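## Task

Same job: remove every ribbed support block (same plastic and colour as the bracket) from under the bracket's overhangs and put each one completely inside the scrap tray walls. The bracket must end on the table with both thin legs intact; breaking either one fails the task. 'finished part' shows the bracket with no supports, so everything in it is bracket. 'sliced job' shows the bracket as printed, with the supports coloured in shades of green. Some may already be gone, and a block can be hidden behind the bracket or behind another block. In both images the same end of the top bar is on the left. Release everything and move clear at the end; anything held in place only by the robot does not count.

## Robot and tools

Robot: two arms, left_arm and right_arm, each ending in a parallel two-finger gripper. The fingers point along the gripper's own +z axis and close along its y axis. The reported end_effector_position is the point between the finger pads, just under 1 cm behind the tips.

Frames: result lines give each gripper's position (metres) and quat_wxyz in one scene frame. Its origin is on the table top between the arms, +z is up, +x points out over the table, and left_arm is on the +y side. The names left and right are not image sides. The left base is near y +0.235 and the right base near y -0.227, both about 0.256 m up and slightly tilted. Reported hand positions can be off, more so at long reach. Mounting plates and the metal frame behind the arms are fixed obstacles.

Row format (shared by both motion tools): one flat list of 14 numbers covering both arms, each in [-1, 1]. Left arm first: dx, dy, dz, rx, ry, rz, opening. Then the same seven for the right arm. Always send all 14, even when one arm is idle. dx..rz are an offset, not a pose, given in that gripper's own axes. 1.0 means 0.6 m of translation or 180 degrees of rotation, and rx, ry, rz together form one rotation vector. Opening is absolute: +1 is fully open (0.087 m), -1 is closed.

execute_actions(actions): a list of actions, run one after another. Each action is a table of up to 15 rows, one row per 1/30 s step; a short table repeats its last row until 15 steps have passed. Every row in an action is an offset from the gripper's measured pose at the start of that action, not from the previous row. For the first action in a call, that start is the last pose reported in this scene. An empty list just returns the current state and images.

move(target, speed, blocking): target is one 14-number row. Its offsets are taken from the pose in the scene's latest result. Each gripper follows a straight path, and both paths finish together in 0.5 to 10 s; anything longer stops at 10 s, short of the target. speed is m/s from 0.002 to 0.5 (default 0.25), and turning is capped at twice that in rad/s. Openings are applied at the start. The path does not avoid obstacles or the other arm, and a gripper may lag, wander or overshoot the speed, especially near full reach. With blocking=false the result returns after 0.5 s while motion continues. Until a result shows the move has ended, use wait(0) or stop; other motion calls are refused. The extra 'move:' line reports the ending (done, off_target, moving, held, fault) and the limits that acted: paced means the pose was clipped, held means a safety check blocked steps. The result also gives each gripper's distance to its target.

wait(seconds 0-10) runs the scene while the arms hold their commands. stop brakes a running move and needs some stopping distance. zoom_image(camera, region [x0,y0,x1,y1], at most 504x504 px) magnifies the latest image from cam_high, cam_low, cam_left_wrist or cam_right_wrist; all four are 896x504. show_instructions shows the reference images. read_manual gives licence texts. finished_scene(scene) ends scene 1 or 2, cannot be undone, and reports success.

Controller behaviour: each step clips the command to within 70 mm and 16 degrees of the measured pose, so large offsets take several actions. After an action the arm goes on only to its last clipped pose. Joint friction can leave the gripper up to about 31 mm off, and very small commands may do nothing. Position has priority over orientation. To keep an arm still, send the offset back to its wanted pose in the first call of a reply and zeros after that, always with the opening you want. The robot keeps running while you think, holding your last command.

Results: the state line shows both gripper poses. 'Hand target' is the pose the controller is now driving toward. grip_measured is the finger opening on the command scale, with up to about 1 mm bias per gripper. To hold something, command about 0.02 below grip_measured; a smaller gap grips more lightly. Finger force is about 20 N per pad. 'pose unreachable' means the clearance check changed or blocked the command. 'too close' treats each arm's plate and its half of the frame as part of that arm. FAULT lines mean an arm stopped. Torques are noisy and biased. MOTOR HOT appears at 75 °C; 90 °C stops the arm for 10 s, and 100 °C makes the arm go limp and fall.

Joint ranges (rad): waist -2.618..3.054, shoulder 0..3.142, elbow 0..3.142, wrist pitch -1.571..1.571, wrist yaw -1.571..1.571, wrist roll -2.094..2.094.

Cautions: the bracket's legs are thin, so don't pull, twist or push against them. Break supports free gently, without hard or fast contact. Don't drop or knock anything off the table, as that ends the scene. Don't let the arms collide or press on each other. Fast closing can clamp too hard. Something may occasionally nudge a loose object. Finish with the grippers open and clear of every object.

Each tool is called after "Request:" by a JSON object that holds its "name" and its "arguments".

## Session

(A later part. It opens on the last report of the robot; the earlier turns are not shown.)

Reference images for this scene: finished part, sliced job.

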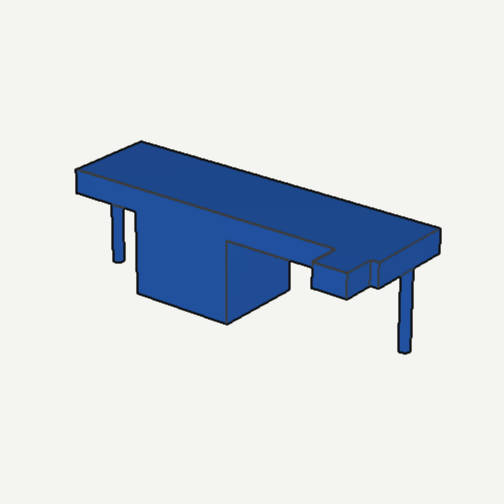

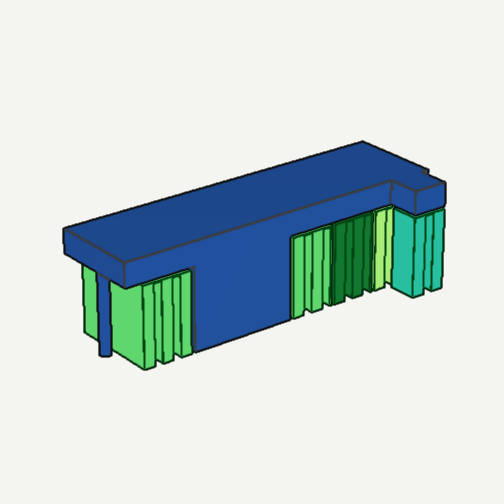

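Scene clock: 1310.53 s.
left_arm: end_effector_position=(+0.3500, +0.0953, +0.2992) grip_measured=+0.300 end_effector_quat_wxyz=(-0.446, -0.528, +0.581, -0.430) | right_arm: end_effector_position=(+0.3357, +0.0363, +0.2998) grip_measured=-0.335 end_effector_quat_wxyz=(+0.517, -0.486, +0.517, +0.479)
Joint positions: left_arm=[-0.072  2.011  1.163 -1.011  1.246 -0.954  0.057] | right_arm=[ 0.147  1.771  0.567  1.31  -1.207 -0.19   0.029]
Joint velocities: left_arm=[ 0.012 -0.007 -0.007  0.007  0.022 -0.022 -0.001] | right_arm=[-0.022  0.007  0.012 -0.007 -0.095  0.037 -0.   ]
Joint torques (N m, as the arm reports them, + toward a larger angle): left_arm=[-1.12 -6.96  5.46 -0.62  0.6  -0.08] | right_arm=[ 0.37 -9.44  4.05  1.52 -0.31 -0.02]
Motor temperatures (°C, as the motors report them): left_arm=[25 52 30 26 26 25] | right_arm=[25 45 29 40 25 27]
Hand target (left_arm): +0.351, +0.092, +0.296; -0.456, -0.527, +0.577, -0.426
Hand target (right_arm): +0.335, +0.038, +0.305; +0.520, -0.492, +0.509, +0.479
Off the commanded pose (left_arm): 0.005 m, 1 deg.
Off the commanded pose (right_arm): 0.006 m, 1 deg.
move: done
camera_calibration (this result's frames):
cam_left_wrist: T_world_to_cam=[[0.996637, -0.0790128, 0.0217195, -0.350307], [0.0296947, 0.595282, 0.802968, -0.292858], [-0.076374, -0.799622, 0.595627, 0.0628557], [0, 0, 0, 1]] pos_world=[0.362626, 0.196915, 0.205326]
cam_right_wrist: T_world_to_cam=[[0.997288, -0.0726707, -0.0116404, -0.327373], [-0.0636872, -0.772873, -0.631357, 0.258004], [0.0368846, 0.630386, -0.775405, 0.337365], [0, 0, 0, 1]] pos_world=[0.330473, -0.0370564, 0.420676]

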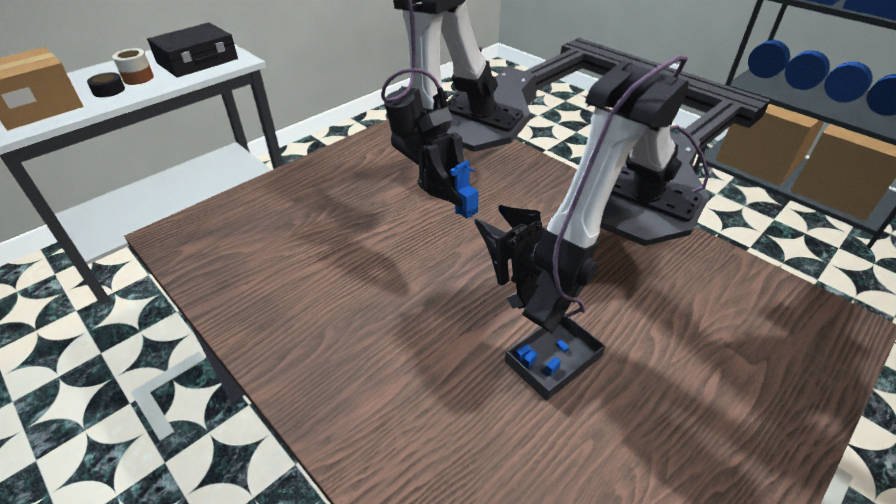

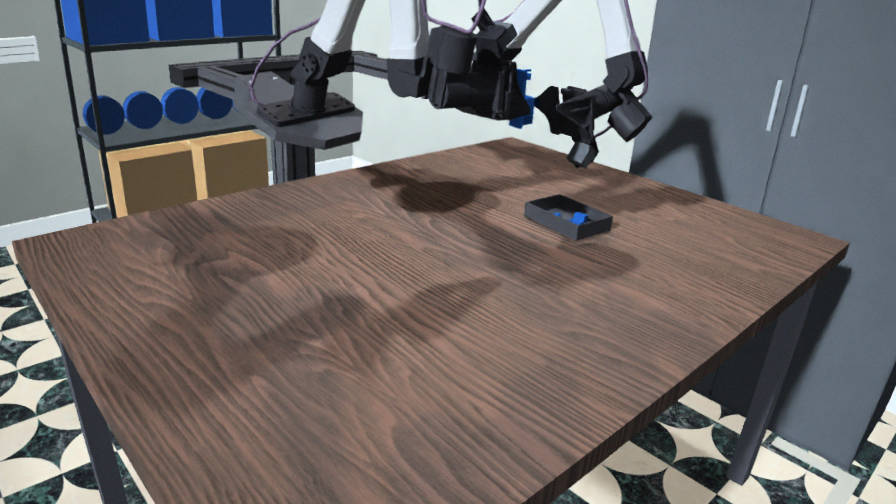

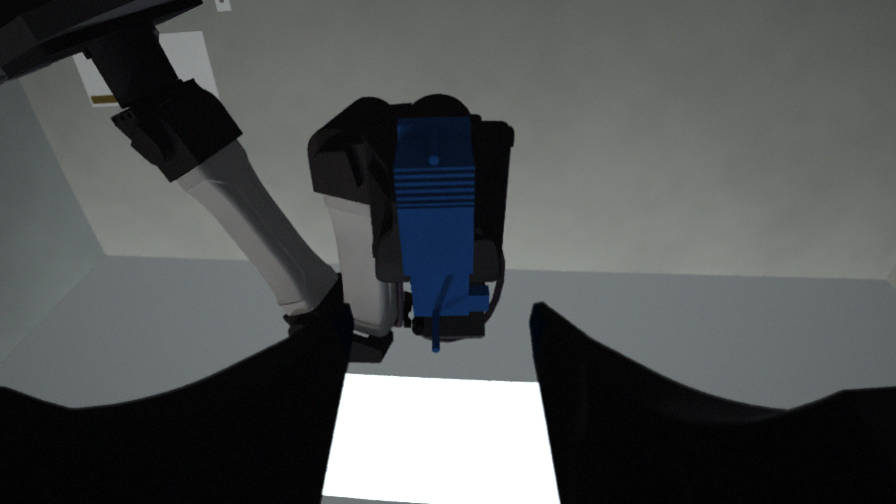

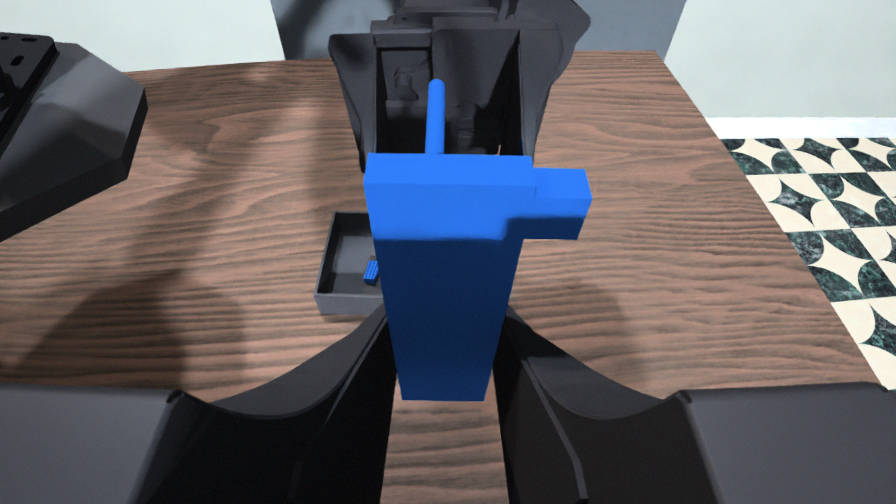

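Request:
{"name": "move", "arguments": {"target": [-0.0413,0.0133,0.0833,0.0106,0.0074,-0.0093,0.3, 0,0,0,0,0,0,-0.37], "speed": 0.05}}

Scene clock: 1377.27 s.
left_arm: end_effector_position=(+0.3463, +0.0554, +0.2635) grip_measured=+0.300 end_effector_quat_wxyz=(-0.447, -0.541, +0.560, -0.440) | right_arm: end_effector_position=(+0.3357, +0.0363, +0.2997) grip_measured=-0.335 end_effector_quat_wxyz=(+0.517, -0.486, +0.517, +0.479)
Joint positions: left_arm=[-0.188  2.011  0.943 -0.318  1.286 -1.468  0.057] | right_arm=[ 0.147  1.771  0.567  1.309 -1.207 -0.19   0.029]
Joint velocities: left_arm=[-0.002  0.007 -0.002  0.007  0.066 -0.066  0.   ] | right_arm=[-0.007 -0.012 -0.002 -0.022 -0.051 -0.11   0.   ]
Joint torques (N m, as the arm reports them, + toward a larger angle): left_arm=[-1.32 -9.13  0.91  0.33  0.68 -0.19] | right_arm=[ 0.11 -8.02  3.78  1.63 -0.19  0.03]
Motor temperatures (°C, as the motors report them): left_arm=[25 47 32 27 26 25] | right_arm=[25 48 29 39 25 27]
Hand target (left_arm): +0.341, +0.052, +0.264; +0.450, +0.539, -0.560, +0.440
Hand target (right_arm): +0.336, +0.036, +0.300; +0.517, -0.486, +0.517, +0.479
Off the commanded pose (left_arm): 0.007 m, 0 deg.
Off the commanded pose (right_arm): 0.000 m, 0 deg.
move: done
camera_calibration (this result's frames):
cam_left_wrist: T_world_to_cam=[[0.999407, -0.0342972, 0.00301445, -0.347583], [0.0186316, 0.612382, 0.790342, -0.234116], [-0.0289525, -0.789818, 0.612658, 0.0304536], [0, 0, 0, 1]] pos_world=[0.35262, 0.1555, 0.167422]
cam_right_wrist: T_world_to_cam=[[0.99729, -0.0726477, -0.0116152, -0.327374], [-0.0636583, -0.772959, -0.631254, 0.257929], [0.0368811, 0.630283, -0.775489, 0.337359], [0, 0, 0, 1]] pos_world=[0.330464, -0.0370456, 0.420634]

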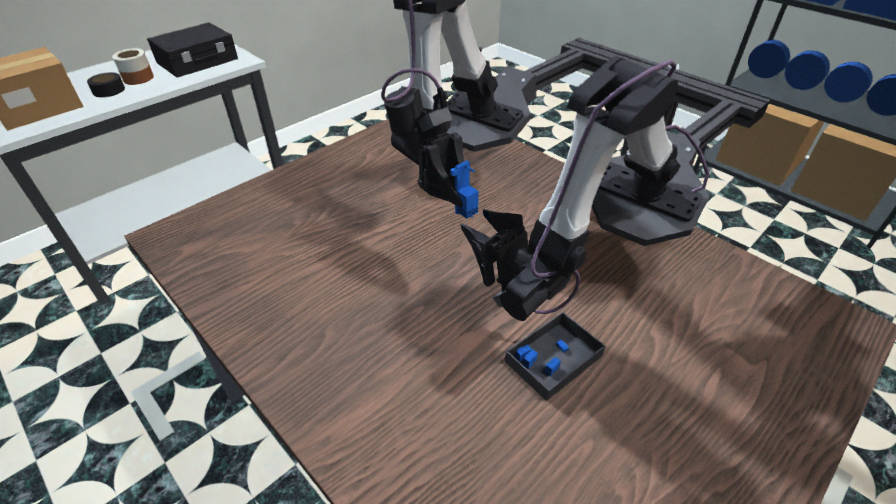

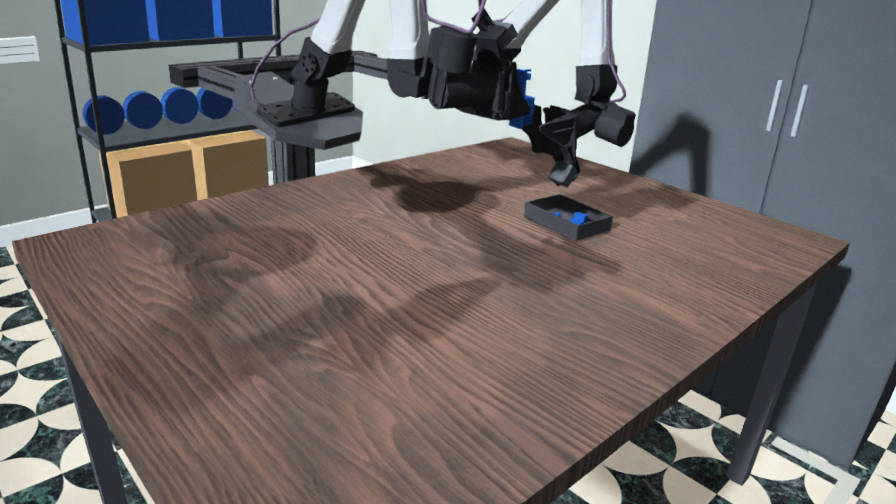

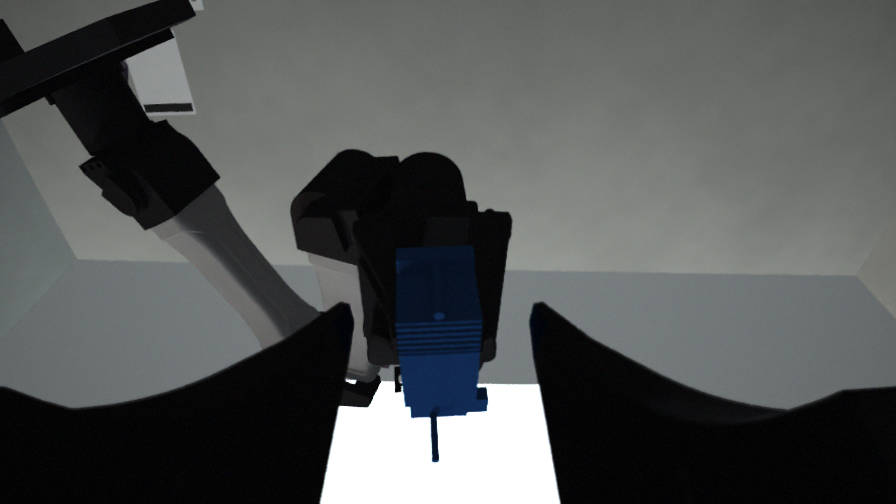

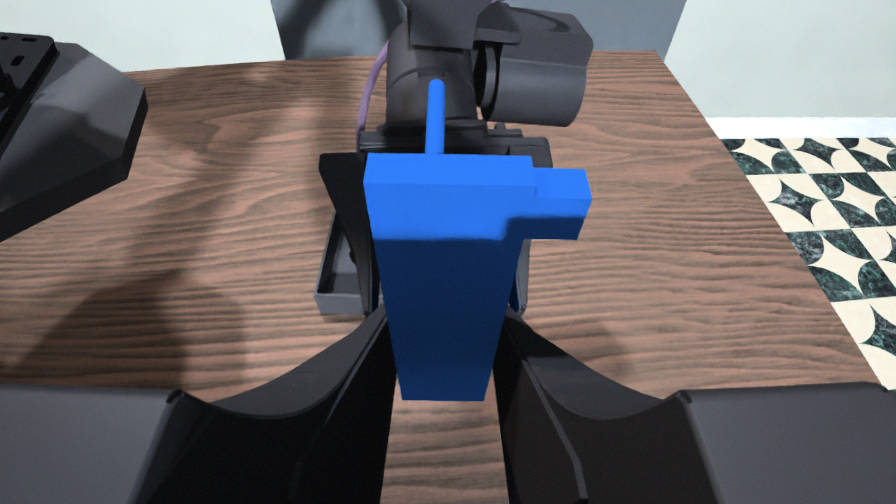

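Request:
{"name": "zoom_image", "arguments": {"camera": "cam_left_wrist", "region": [340, 230, 550, 470]}}

Region (340, 230, 550, 470) of cam_left_wrist's 896x504 image, scaled by 2.100, with more detail than that image has; it fills the left 441 columns of this view, and the rest is white.

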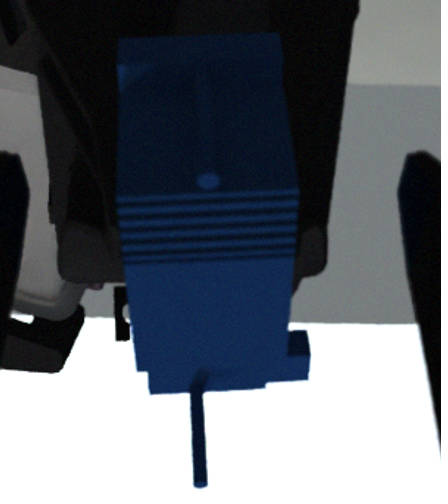

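Request:
{"name": "move", "arguments": {"target": [0.0322,0.0021,0.0343,-0.0138,0.0236,0.0035,0.3, 0,0,0,0,0,0,-0.37], "speed": 0.03}}

Scene clock: 1410.07 s.
left_arm: end_effector_position=(+0.3448, +0.0339, +0.2771) grip_measured=+0.300 end_effector_quat_wxyz=(-0.477, -0.516, +0.554, -0.447) | right_arm: end_effector_position=(+0.3357, +0.0363, +0.2997) grip_measured=-0.335 end_effector_quat_wxyz=(+0.517, -0.486, +0.517, +0.479)
Joint positions: left_arm=[-0.258  2.011  0.942 -0.23   1.337 -1.569  0.057] | right_arm=[ 0.147  1.771  0.567  1.309 -1.207 -0.19   0.029]
Joint velocities: left_arm=[ 0.002  0.012  0.012  0.051 -0.125 -0.051 -0.001] | right_arm=[-0.007 -0.017 -0.002 -0.051 -0.037 -0.051  0.001]
Joint torques (N m, as the arm reports them, + toward a larger angle): left_arm=[-1.6  -8.79  3.05  0.49  0.71 -0.24] | right_arm=[ 0.03 -8.14  3.78  1.64 -0.22  0.02]
Motor temperatures (°C, as the motors report them): left_arm=[25 50 31 26 26 25] | right_arm=[25 46 29 39 25 27]
Hand target (left_arm): +0.344, +0.031, +0.278; +0.477, +0.511, -0.556, +0.450
Hand target (right_arm): +0.336, +0.036, +0.300; +0.517, -0.486, +0.517, +0.479
Off the commanded pose (left_arm): 0.003 m, 1 deg.
Off the commanded pose (right_arm): 0.000 m, 0 deg.
move: done
camera_calibration (this result's frames):
cam_left_wrist: T_world_to_cam=[[0.997248, -0.0740793, -0.00287175, -0.343073], [0.0513997, 0.662985, 0.746866, -0.232652], [-0.0534233, -0.744958, 0.664968, -0.00248138], [0, 0, 0, 1]] pos_world=[0.353954, 0.126982, 0.174425]
cam_right_wrist: T_world_to_cam=[[0.99729, -0.0726477, -0.0116152, -0.327374], [-0.0636583, -0.772959, -0.631254, 0.257929], [0.0368811, 0.630283, -0.775489, 0.337359], [0, 0, 0, 1]] pos_world=[0.330464, -0.0370456, 0.420634]

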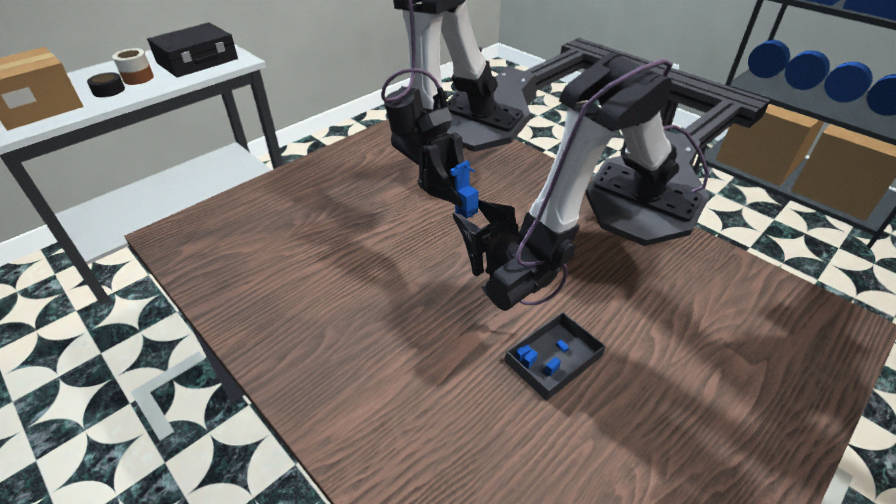

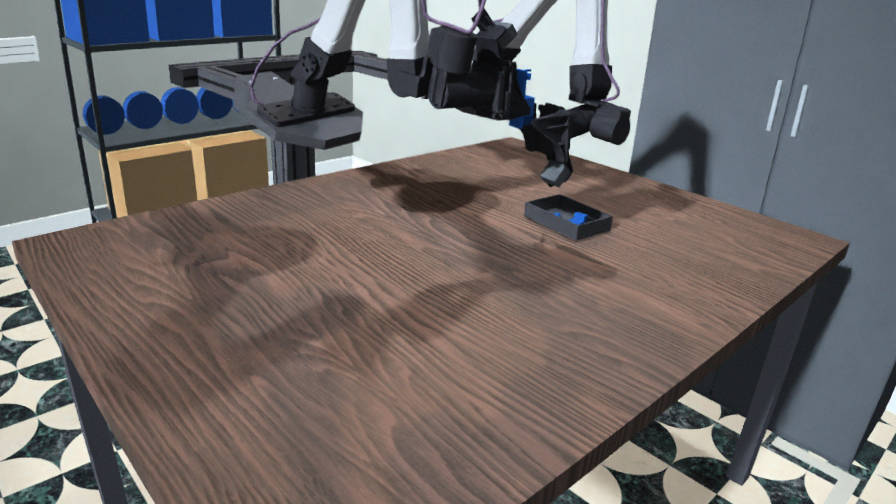

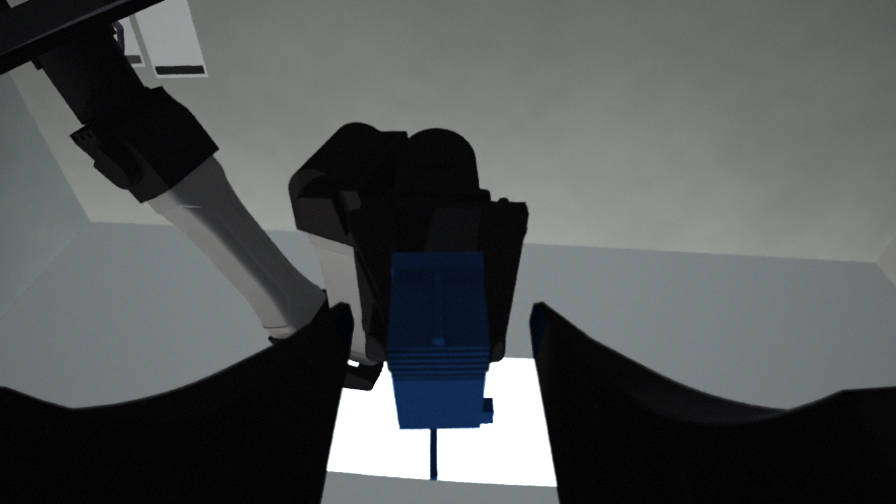

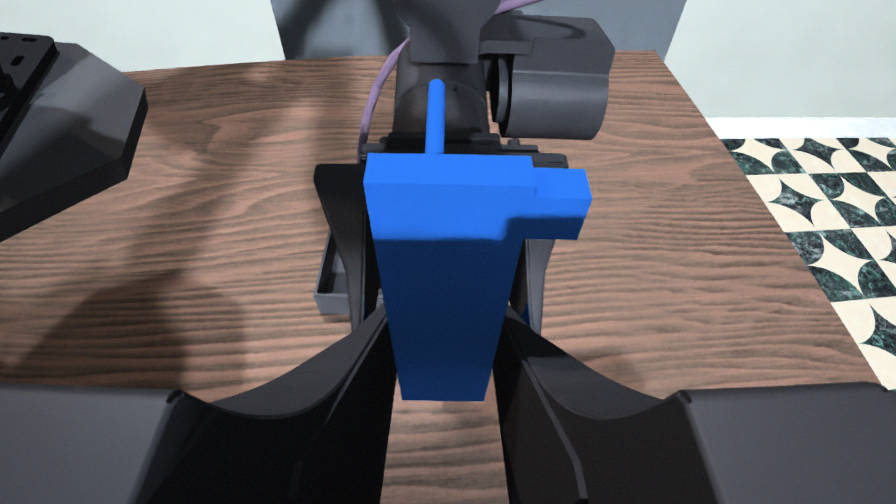

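Request:
{"name": "zoom_image", "arguments": {"camera": "cam_left_wrist", "region": [340, 240, 560, 490]}}

Region (340, 240, 560, 490) of cam_left_wrist's 896x504 image, scaled by 2.016, with more detail than that image has; it fills the left 444 columns of this view, and the rest is white.

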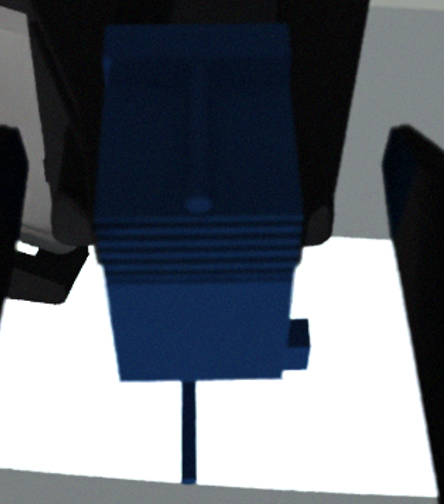

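Request:
{"name": "move", "arguments": {"target": [-0.0076,0,0.0018,0,-0.0083,0,0.3, 0,0,0,0,0,0,-0.37], "speed": 0.01}}

Scene clock: 1423.17 s.
left_arm: end_effector_position=(+0.3453, +0.0337, +0.2749) grip_measured=+0.300 end_effector_quat_wxyz=(-0.473, -0.519, +0.556, -0.444) | right_arm: end_effector_position=(+0.3357, +0.0363, +0.2997) grip_measured=-0.335 end_effector_quat_wxyz=(+0.517, -0.486, +0.517, +0.479)
Joint positions: left_arm=[-0.258  2.011  0.942 -0.225  1.325 -1.573  0.057] | right_arm=[ 0.147  1.771  0.567  1.309 -1.207 -0.19   0.029]
Joint velocities: left_arm=[-0.017 -0.032  0.007 -0.022 -0.066 -0.022  0.   ] | right_arm=[-0.002  0.007 -0.002 -0.11  -0.007 -0.11  -0.001]
Joint torques (N m, as the arm reports them, + toward a larger angle): left_arm=[-0.62 -8.84  3.26  0.34  0.5  -0.15] | right_arm=[ 0.11 -8.06  3.72  1.62 -0.2   0.02]
Motor temperatures (°C, as the motors report them): left_arm=[25 50 30 26 26 25] | right_arm=[25 46 29 39 25 27]
Hand target (left_arm): +0.345, +0.033, +0.272; +0.469, +0.522, -0.560, +0.441
Hand target (right_arm): +0.336, +0.036, +0.300; +0.517, -0.486, +0.517, +0.479
Off the commanded pose (left_arm): 0.003 m, 1 deg.
Off the commanded pose (right_arm): 0.000 m, 0 deg.
move: done
camera_calibration (this result's frames):
cam_left_wrist: T_world_to_cam=[[0.997334, -0.0729401, -0.0021635, -0.343898], [0.0494634, 0.653937, 0.75493, -0.232144], [-0.0536498, -0.753024, 0.655802, 0.00171645], [0, 0, 0, 1]] pos_world=[0.354556, 0.128016, 0.173383]
cam_right_wrist: T_world_to_cam=[[0.99729, -0.0726477, -0.0116152, -0.327374], [-0.0636583, -0.772959, -0.631254, 0.257929], [0.0368811, 0.630283, -0.775489, 0.337359], [0, 0, 0, 1]] pos_world=[0.330464, -0.0370456, 0.420634]

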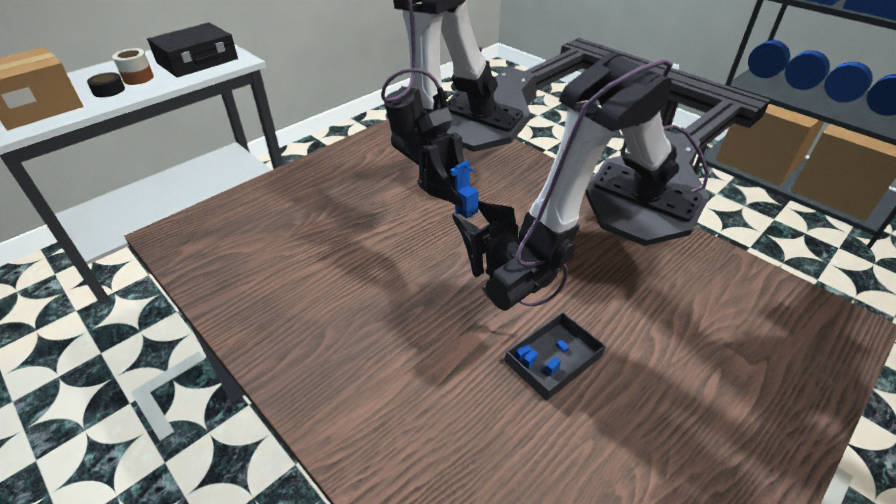

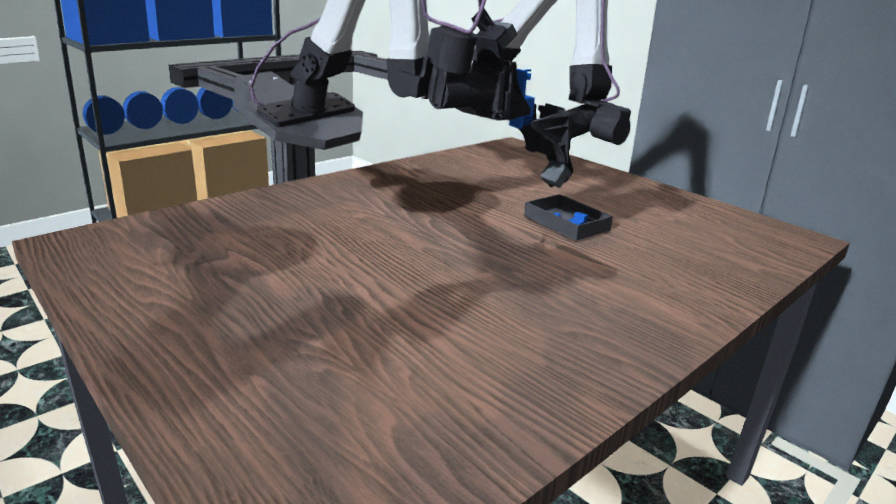

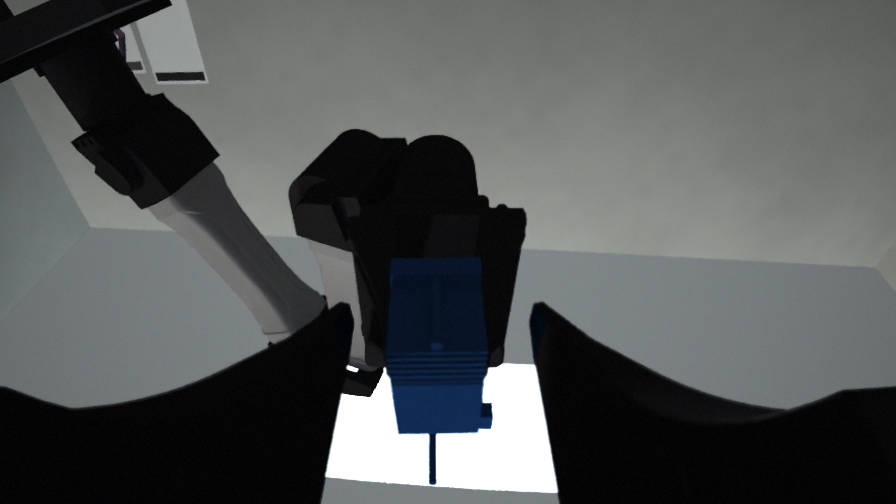

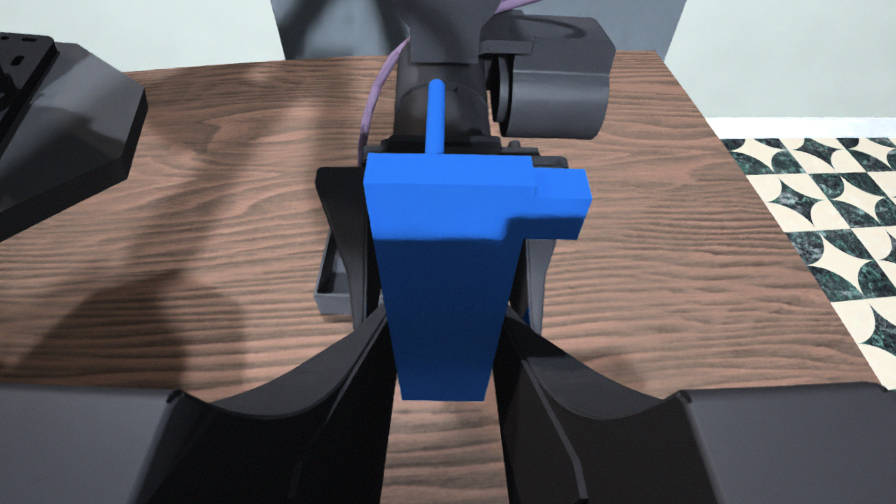

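Request:
{"name": "execute_actions", "arguments": {"actions": []}}

Scene clock: 1433.67 s.
left_arm: end_effector_position=(+0.3453, +0.0337, +0.2748) grip_measured=+0.300 end_effector_quat_wxyz=(-0.473, -0.519, +0.557, -0.444) | right_arm: end_effector_position=(+0.3357, +0.0363, +0.2997) grip_measured=-0.335 end_effector_quat_wxyz=(+0.517, -0.486, +0.517, +0.479)
Joint positions: left_arm=[-0.258  2.011  0.942 -0.225  1.324 -1.573  0.057] | right_arm=[ 0.147  1.771  0.567  1.309 -1.207 -0.19   0.029]
Joint velocities: left_arm=[-0.007 -0.012  0.007  0.022  0.051  0.022 -0.   ] | right_arm=[ 0.002 -0.007  0.017  0.007 -0.022 -0.007 -0.001]
Joint torques (N m, as the arm reports them, + toward a larger angle): left_arm=[-0.56 -8.79  3.23  0.33  0.5  -0.14] | right_arm=[ 0.12 -8.13  3.68  1.62 -0.22  0.03]
Motor temperatures (°C, as the motors report them): left_arm=[25 51 30 26 26 25] | right_arm=[25 46 29 39 25 27]
Hand target (left_arm): +0.345, +0.033, +0.272; +0.469, +0.522, -0.560, +0.441
Hand target (right_arm): +0.336, +0.036, +0.300; +0.517, -0.486, +0.517, +0.479
Off the commanded pose (left_arm): 0.002 m, 1 deg.
Off the commanded pose (right_arm): 0.000 m, 0 deg.
camera_calibration (this result's frames):
cam_left_wrist: T_world_to_cam=[[0.997334, -0.072934, -0.0021685, -0.343898], [0.0494223, 0.653363, 0.75543, -0.232138], [-0.0536797, -0.753524, 0.655226, 0.00198422], [0, 0, 0, 1]] pos_world=[0.354561, 0.128083, 0.173318]
cam_right_wrist: T_world_to_cam=[[0.99729, -0.0726477, -0.0116152, -0.327374], [-0.0636583, -0.772959, -0.631254, 0.257929], [0.0368811, 0.630283, -0.775489, 0.337359], [0, 0, 0, 1]] pos_world=[0.330464, -0.0370456, 0.420634]

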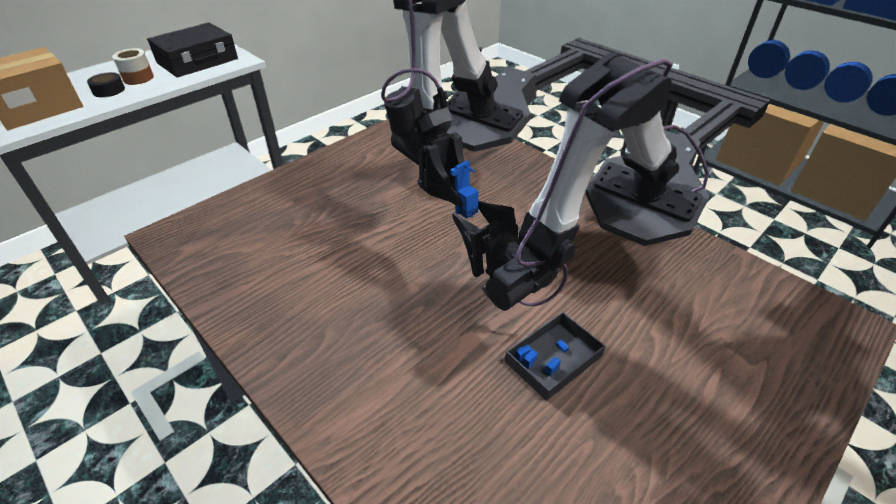

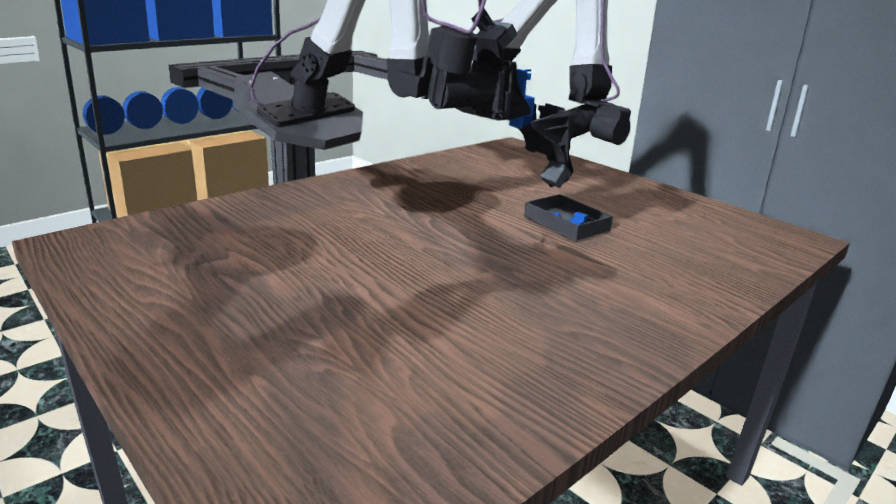

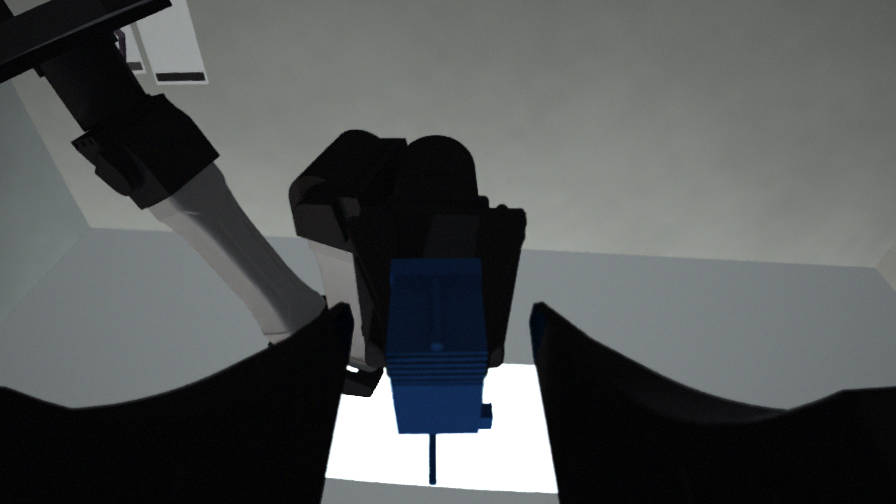

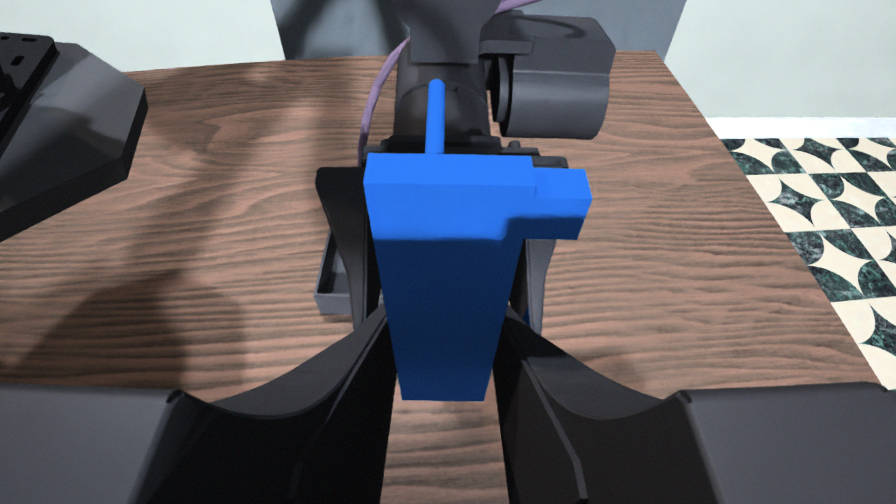

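Request:
{"name": "execute_actions", "arguments": {"actions": [[[0,0,0,0,0,0,0.26,0,0,0,0,0,0,-0.37],[0,0,0,0,0,0,0.22,0,0,0,0,0,0,-0.37],[0,0,0,0,0,0,0.18,0,0,0,0,0,0,-0.37],[0,0,0,0,0,0,0.14,0,0,0,0,0,0,-0.37],[0,0,0,0,0,0,0.10,0,0,0,0,0,0,-0.37],[0,0,0,0,0,0,0.06,0,0,0,0,0,0,-0.37],[0,0,0,0,0,0,0.02,0,0,0,0,0,0,-0.37],[0,0,0,0,0,0,-0.02,0,0,0,0,0,0,-0.37],[0,0,0,0,0,0,-0.06,0,0,0,0,0,0,-0.37],[0,0,0,0,0,0,-0.10,0,0,0,0,0,0,-0.37],[0,0,0,0,0,0,-0.14,0,0,0,0,0,0,-0.37],[0,0,0,0,0,0,-0.18,0,0,0,0,0,0,-0.37],[0,0,0,0,0,0,-0.21,0,0,0,0,0,0,-0.37],[0,0,0,0,0,0,-0.24,0,0,0,0,0,0,-0.37],[0,0,0,0,0,0,-0.26,0,0,0,0,0,0,-0.37]],[[0,0,0,0,0,0,-0.27,0,0,0,0,0,0,-0.37],[0,0,0,0,0,0,-0.28,0,0,0,0,0,0,-0.37],[0,0,0,0,0,0,-0.29,0,0,0,0,0,0,-0.37],[0,0,0,0,0,0,-0.30,0,0,0,0,0,0,-0.37],[0,0,0,0,0,0,-0.31,0,0,0,0,0,0,-0.37],[0,0,0,0,0,0,-0.32,0,0,0,0,0,0,-0.37],[0,0,0,0,0,0,-0.33,0,0,0,0,0,0,-0.37],[0,0,0,0,0,0,-0.34,0,0,0,0,0,0,-0.37],[0,0,0,0,0,0,-0.35,0,0,0,0,0,0,-0.37],[0,0,0,0,0,0,-0.36,0,0,0,0,0,0,-0.37],[0,0,0,0,0,0,-0.37,0,0,0,0,0,0,-0.37],[0,0,0,0,0,0,-0.38,0,0,0,0,0,0,-0.37],[0,0,0,0,0,0,-0.39,0,0,0,0,0,0,-0.37],[0,0,0,0,0,0,-0.40,0,0,0,0,0,0,-0.37],[0,0,0,0,0,0,-0.40,0,0,0,0,0,0,-0.37]]]}}

Scene clock: 1446.83 s.
left_arm: end_effector_position=(+0.3453, +0.0337, +0.2748) grip_measured=-0.366 end_effector_quat_wxyz=(-0.473, -0.519, +0.557, -0.444) | right_arm: end_effector_position=(+0.3366, +0.0362, +0.2997) grip_measured=-0.335 end_effector_quat_wxyz=(+0.518, -0.485, +0.518, +0.477)
Joint positions: left_arm=[-0.258  2.011  0.942 -0.225  1.324 -1.573  0.028] | right_arm=[ 0.147  1.771  0.567  1.31  -1.202 -0.19   0.029]
Joint velocities: left_arm=[-0.002 -0.002 -0.012 -0.022  0.037  0.037  0.001] | right_arm=[ 0.002 -0.017 -0.002  0.066  0.022  0.037  0.001]
Joint torques (N m, as the arm reports them, + toward a larger angle): left_arm=[-0.58 -8.73  3.34  0.35  0.67 -0.16] | right_arm=[ 0.17 -8.11  3.79  1.62 -0.27  0.02]
Motor temperatures (°C, as the motors report them): left_arm=[25 51 30 26 26 25] | right_arm=[25 45 29 39 25 27]
Hand target (left_arm): +0.345, +0.034, +0.275; +0.473, +0.519, -0.557, +0.444
Hand target (right_arm): +0.336, +0.036, +0.300; +0.517, -0.486, +0.517, +0.479
Off the commanded pose (left_arm): 0.000 m, 0 deg.
Off the commanded pose (right_arm): 0.001 m, 0 deg.
camera_calibration (this result's frames):
cam_left_wrist: T_world_to_cam=[[0.997334, -0.072934, -0.0021685, -0.343898], [0.0494223, 0.653363, 0.75543, -0.232138], [-0.0536797, -0.753524, 0.655226, 0.00198422], [0, 0, 0, 1]] pos_world=[0.354561, 0.128083, 0.173318]
cam_right_wrist: T_world_to_cam=[[0.996899, -0.0779373, -0.0108596, -0.328249], [-0.0673102, -0.773084, -0.630722, 0.258946], [0.0407614, 0.629497, -0.775933, 0.33619], [0, 0, 0, 1]] pos_world=[0.330957, -0.037027, 0.420619]

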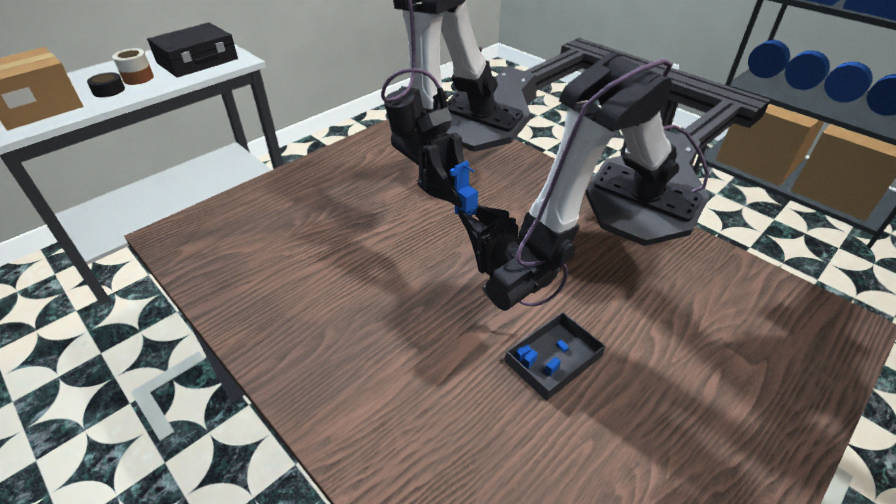

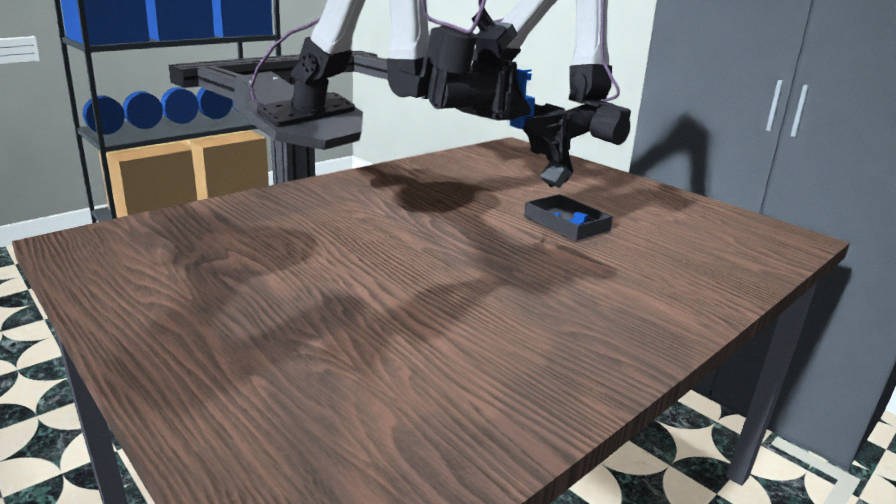

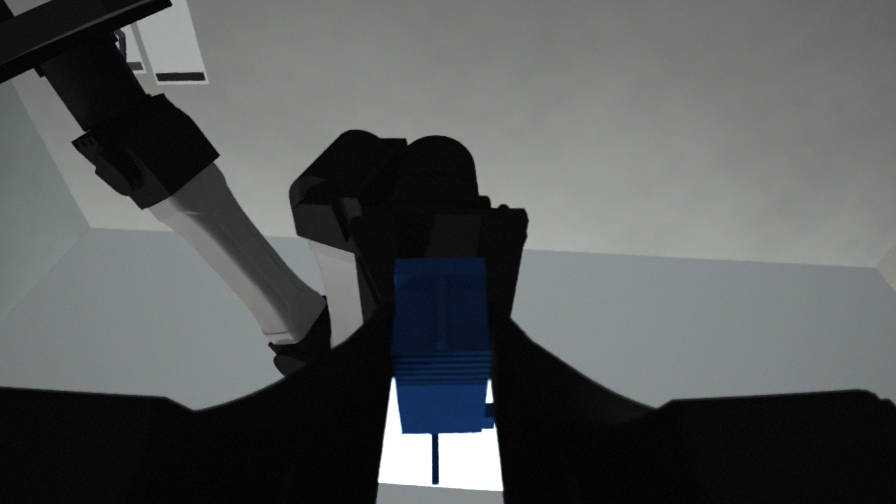

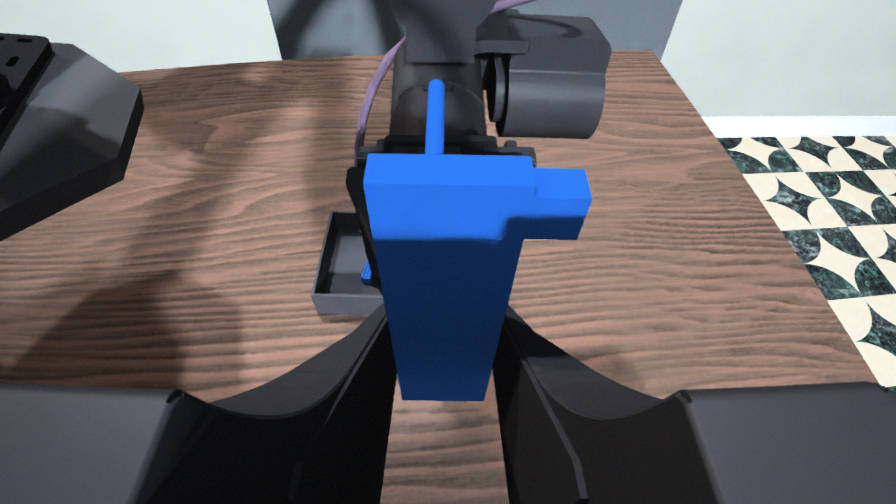

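Request:
{"name": "move", "arguments": {"target": [0,0,0,0,0,0,-0.40,0.0022,-0.0115,-0.0005,0.0125,0.0024,0,-0.37], "speed": 0.01}}

Scene clock: 1460.67 s.
left_arm: end_effector_position=(+0.3453, +0.0337, +0.2748) grip_measured=-0.366 end_effector_quat_wxyz=(-0.473, -0.519, +0.557, -0.444) | right_arm: end_effector_position=(+0.3373, +0.0361, +0.2995) grip_measured=-0.335 end_effector_quat_wxyz=(+0.519, -0.484, +0.519, +0.476)
Joint positions: left_arm=[-0.258  2.011  0.942 -0.225  1.324 -1.573  0.028] | right_arm=[ 0.147  1.771  0.567  1.31  -1.198 -0.19   0.029]
Joint velocities: left_arm=[-0.007 -0.002 -0.002 -0.051 -0.081  0.022 -0.001] | right_arm=[ 0.007 -0.007 -0.012 -0.022 -0.007  0.007  0.001]
Joint torques (N m, as the arm reports them, + toward a larger angle): left_arm=[-0.51 -8.74  3.3   0.35  0.65 -0.15] | right_arm=[ 0.14 -8.13  3.73  1.65  0.24  0.02]
Motor temperatures (°C, as the motors report them): left_arm=[25 51 30 26 26 25] | right_arm=[25 45 29 39 25 27]
Hand target (left_arm): +0.345, +0.034, +0.275; +0.473, +0.519, -0.557, +0.444
Hand target (right_arm): +0.343, +0.035, +0.299; +0.526, -0.477, +0.529, +0.465
Off the commanded pose (left_arm): 0.000 m, 0 deg.
Off the commanded pose (right_arm): 0.006 m, 2 deg.
move: done
camera_calibration (this result's frames):
cam_left_wrist: T_world_to_cam=[[0.997334, -0.072934, -0.0021685, -0.343898], [0.0494223, 0.653363, 0.75543, -0.232138], [-0.0536797, -0.753524, 0.655226, 0.00198422], [0, 0, 0, 1]] pos_world=[0.354561, 0.128083, 0.173318]
cam_right_wrist: T_world_to_cam=[[0.996599, -0.0816848, -0.0108257, -0.328682], [-0.0702246, -0.77326, -0.630189, 0.259681], [0.0431058, 0.628806, -0.776366, 0.335485], [0, 0, 0, 1]] pos_world=[0.331339, -0.0370029, 0.420549]

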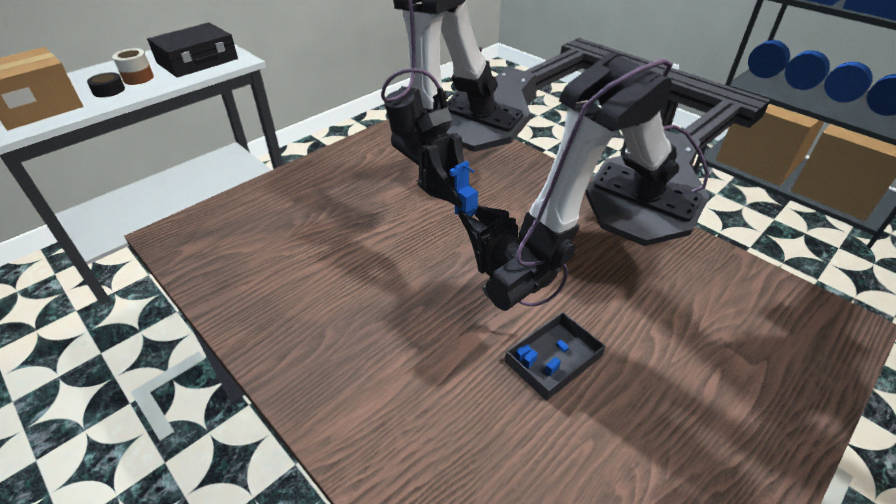

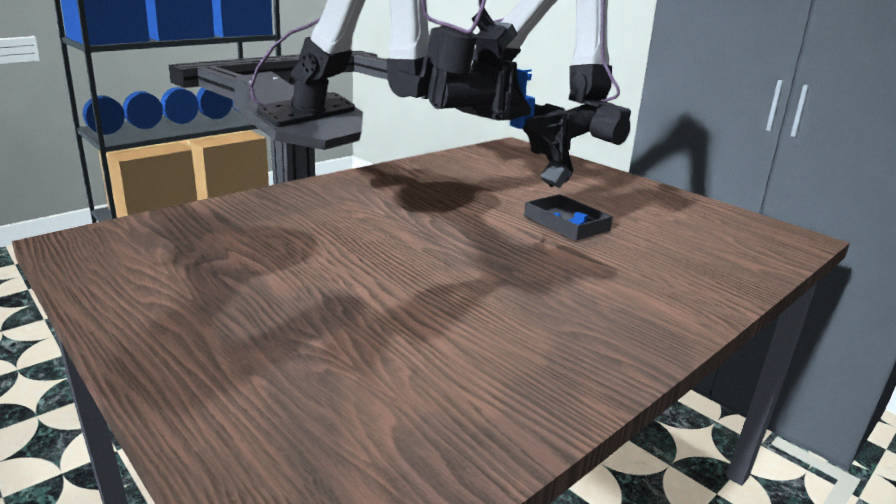

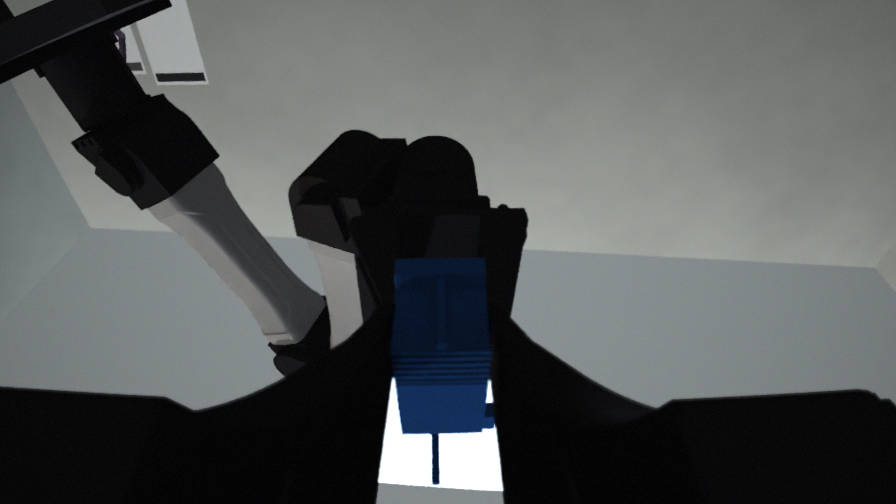

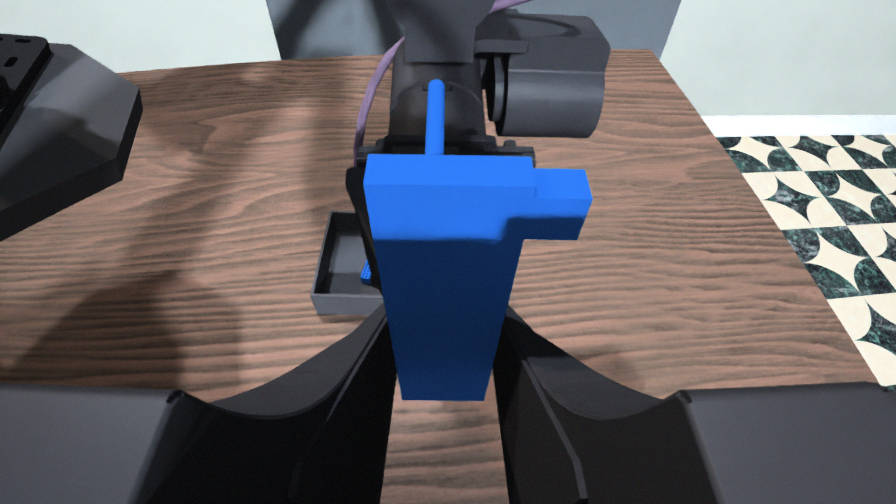

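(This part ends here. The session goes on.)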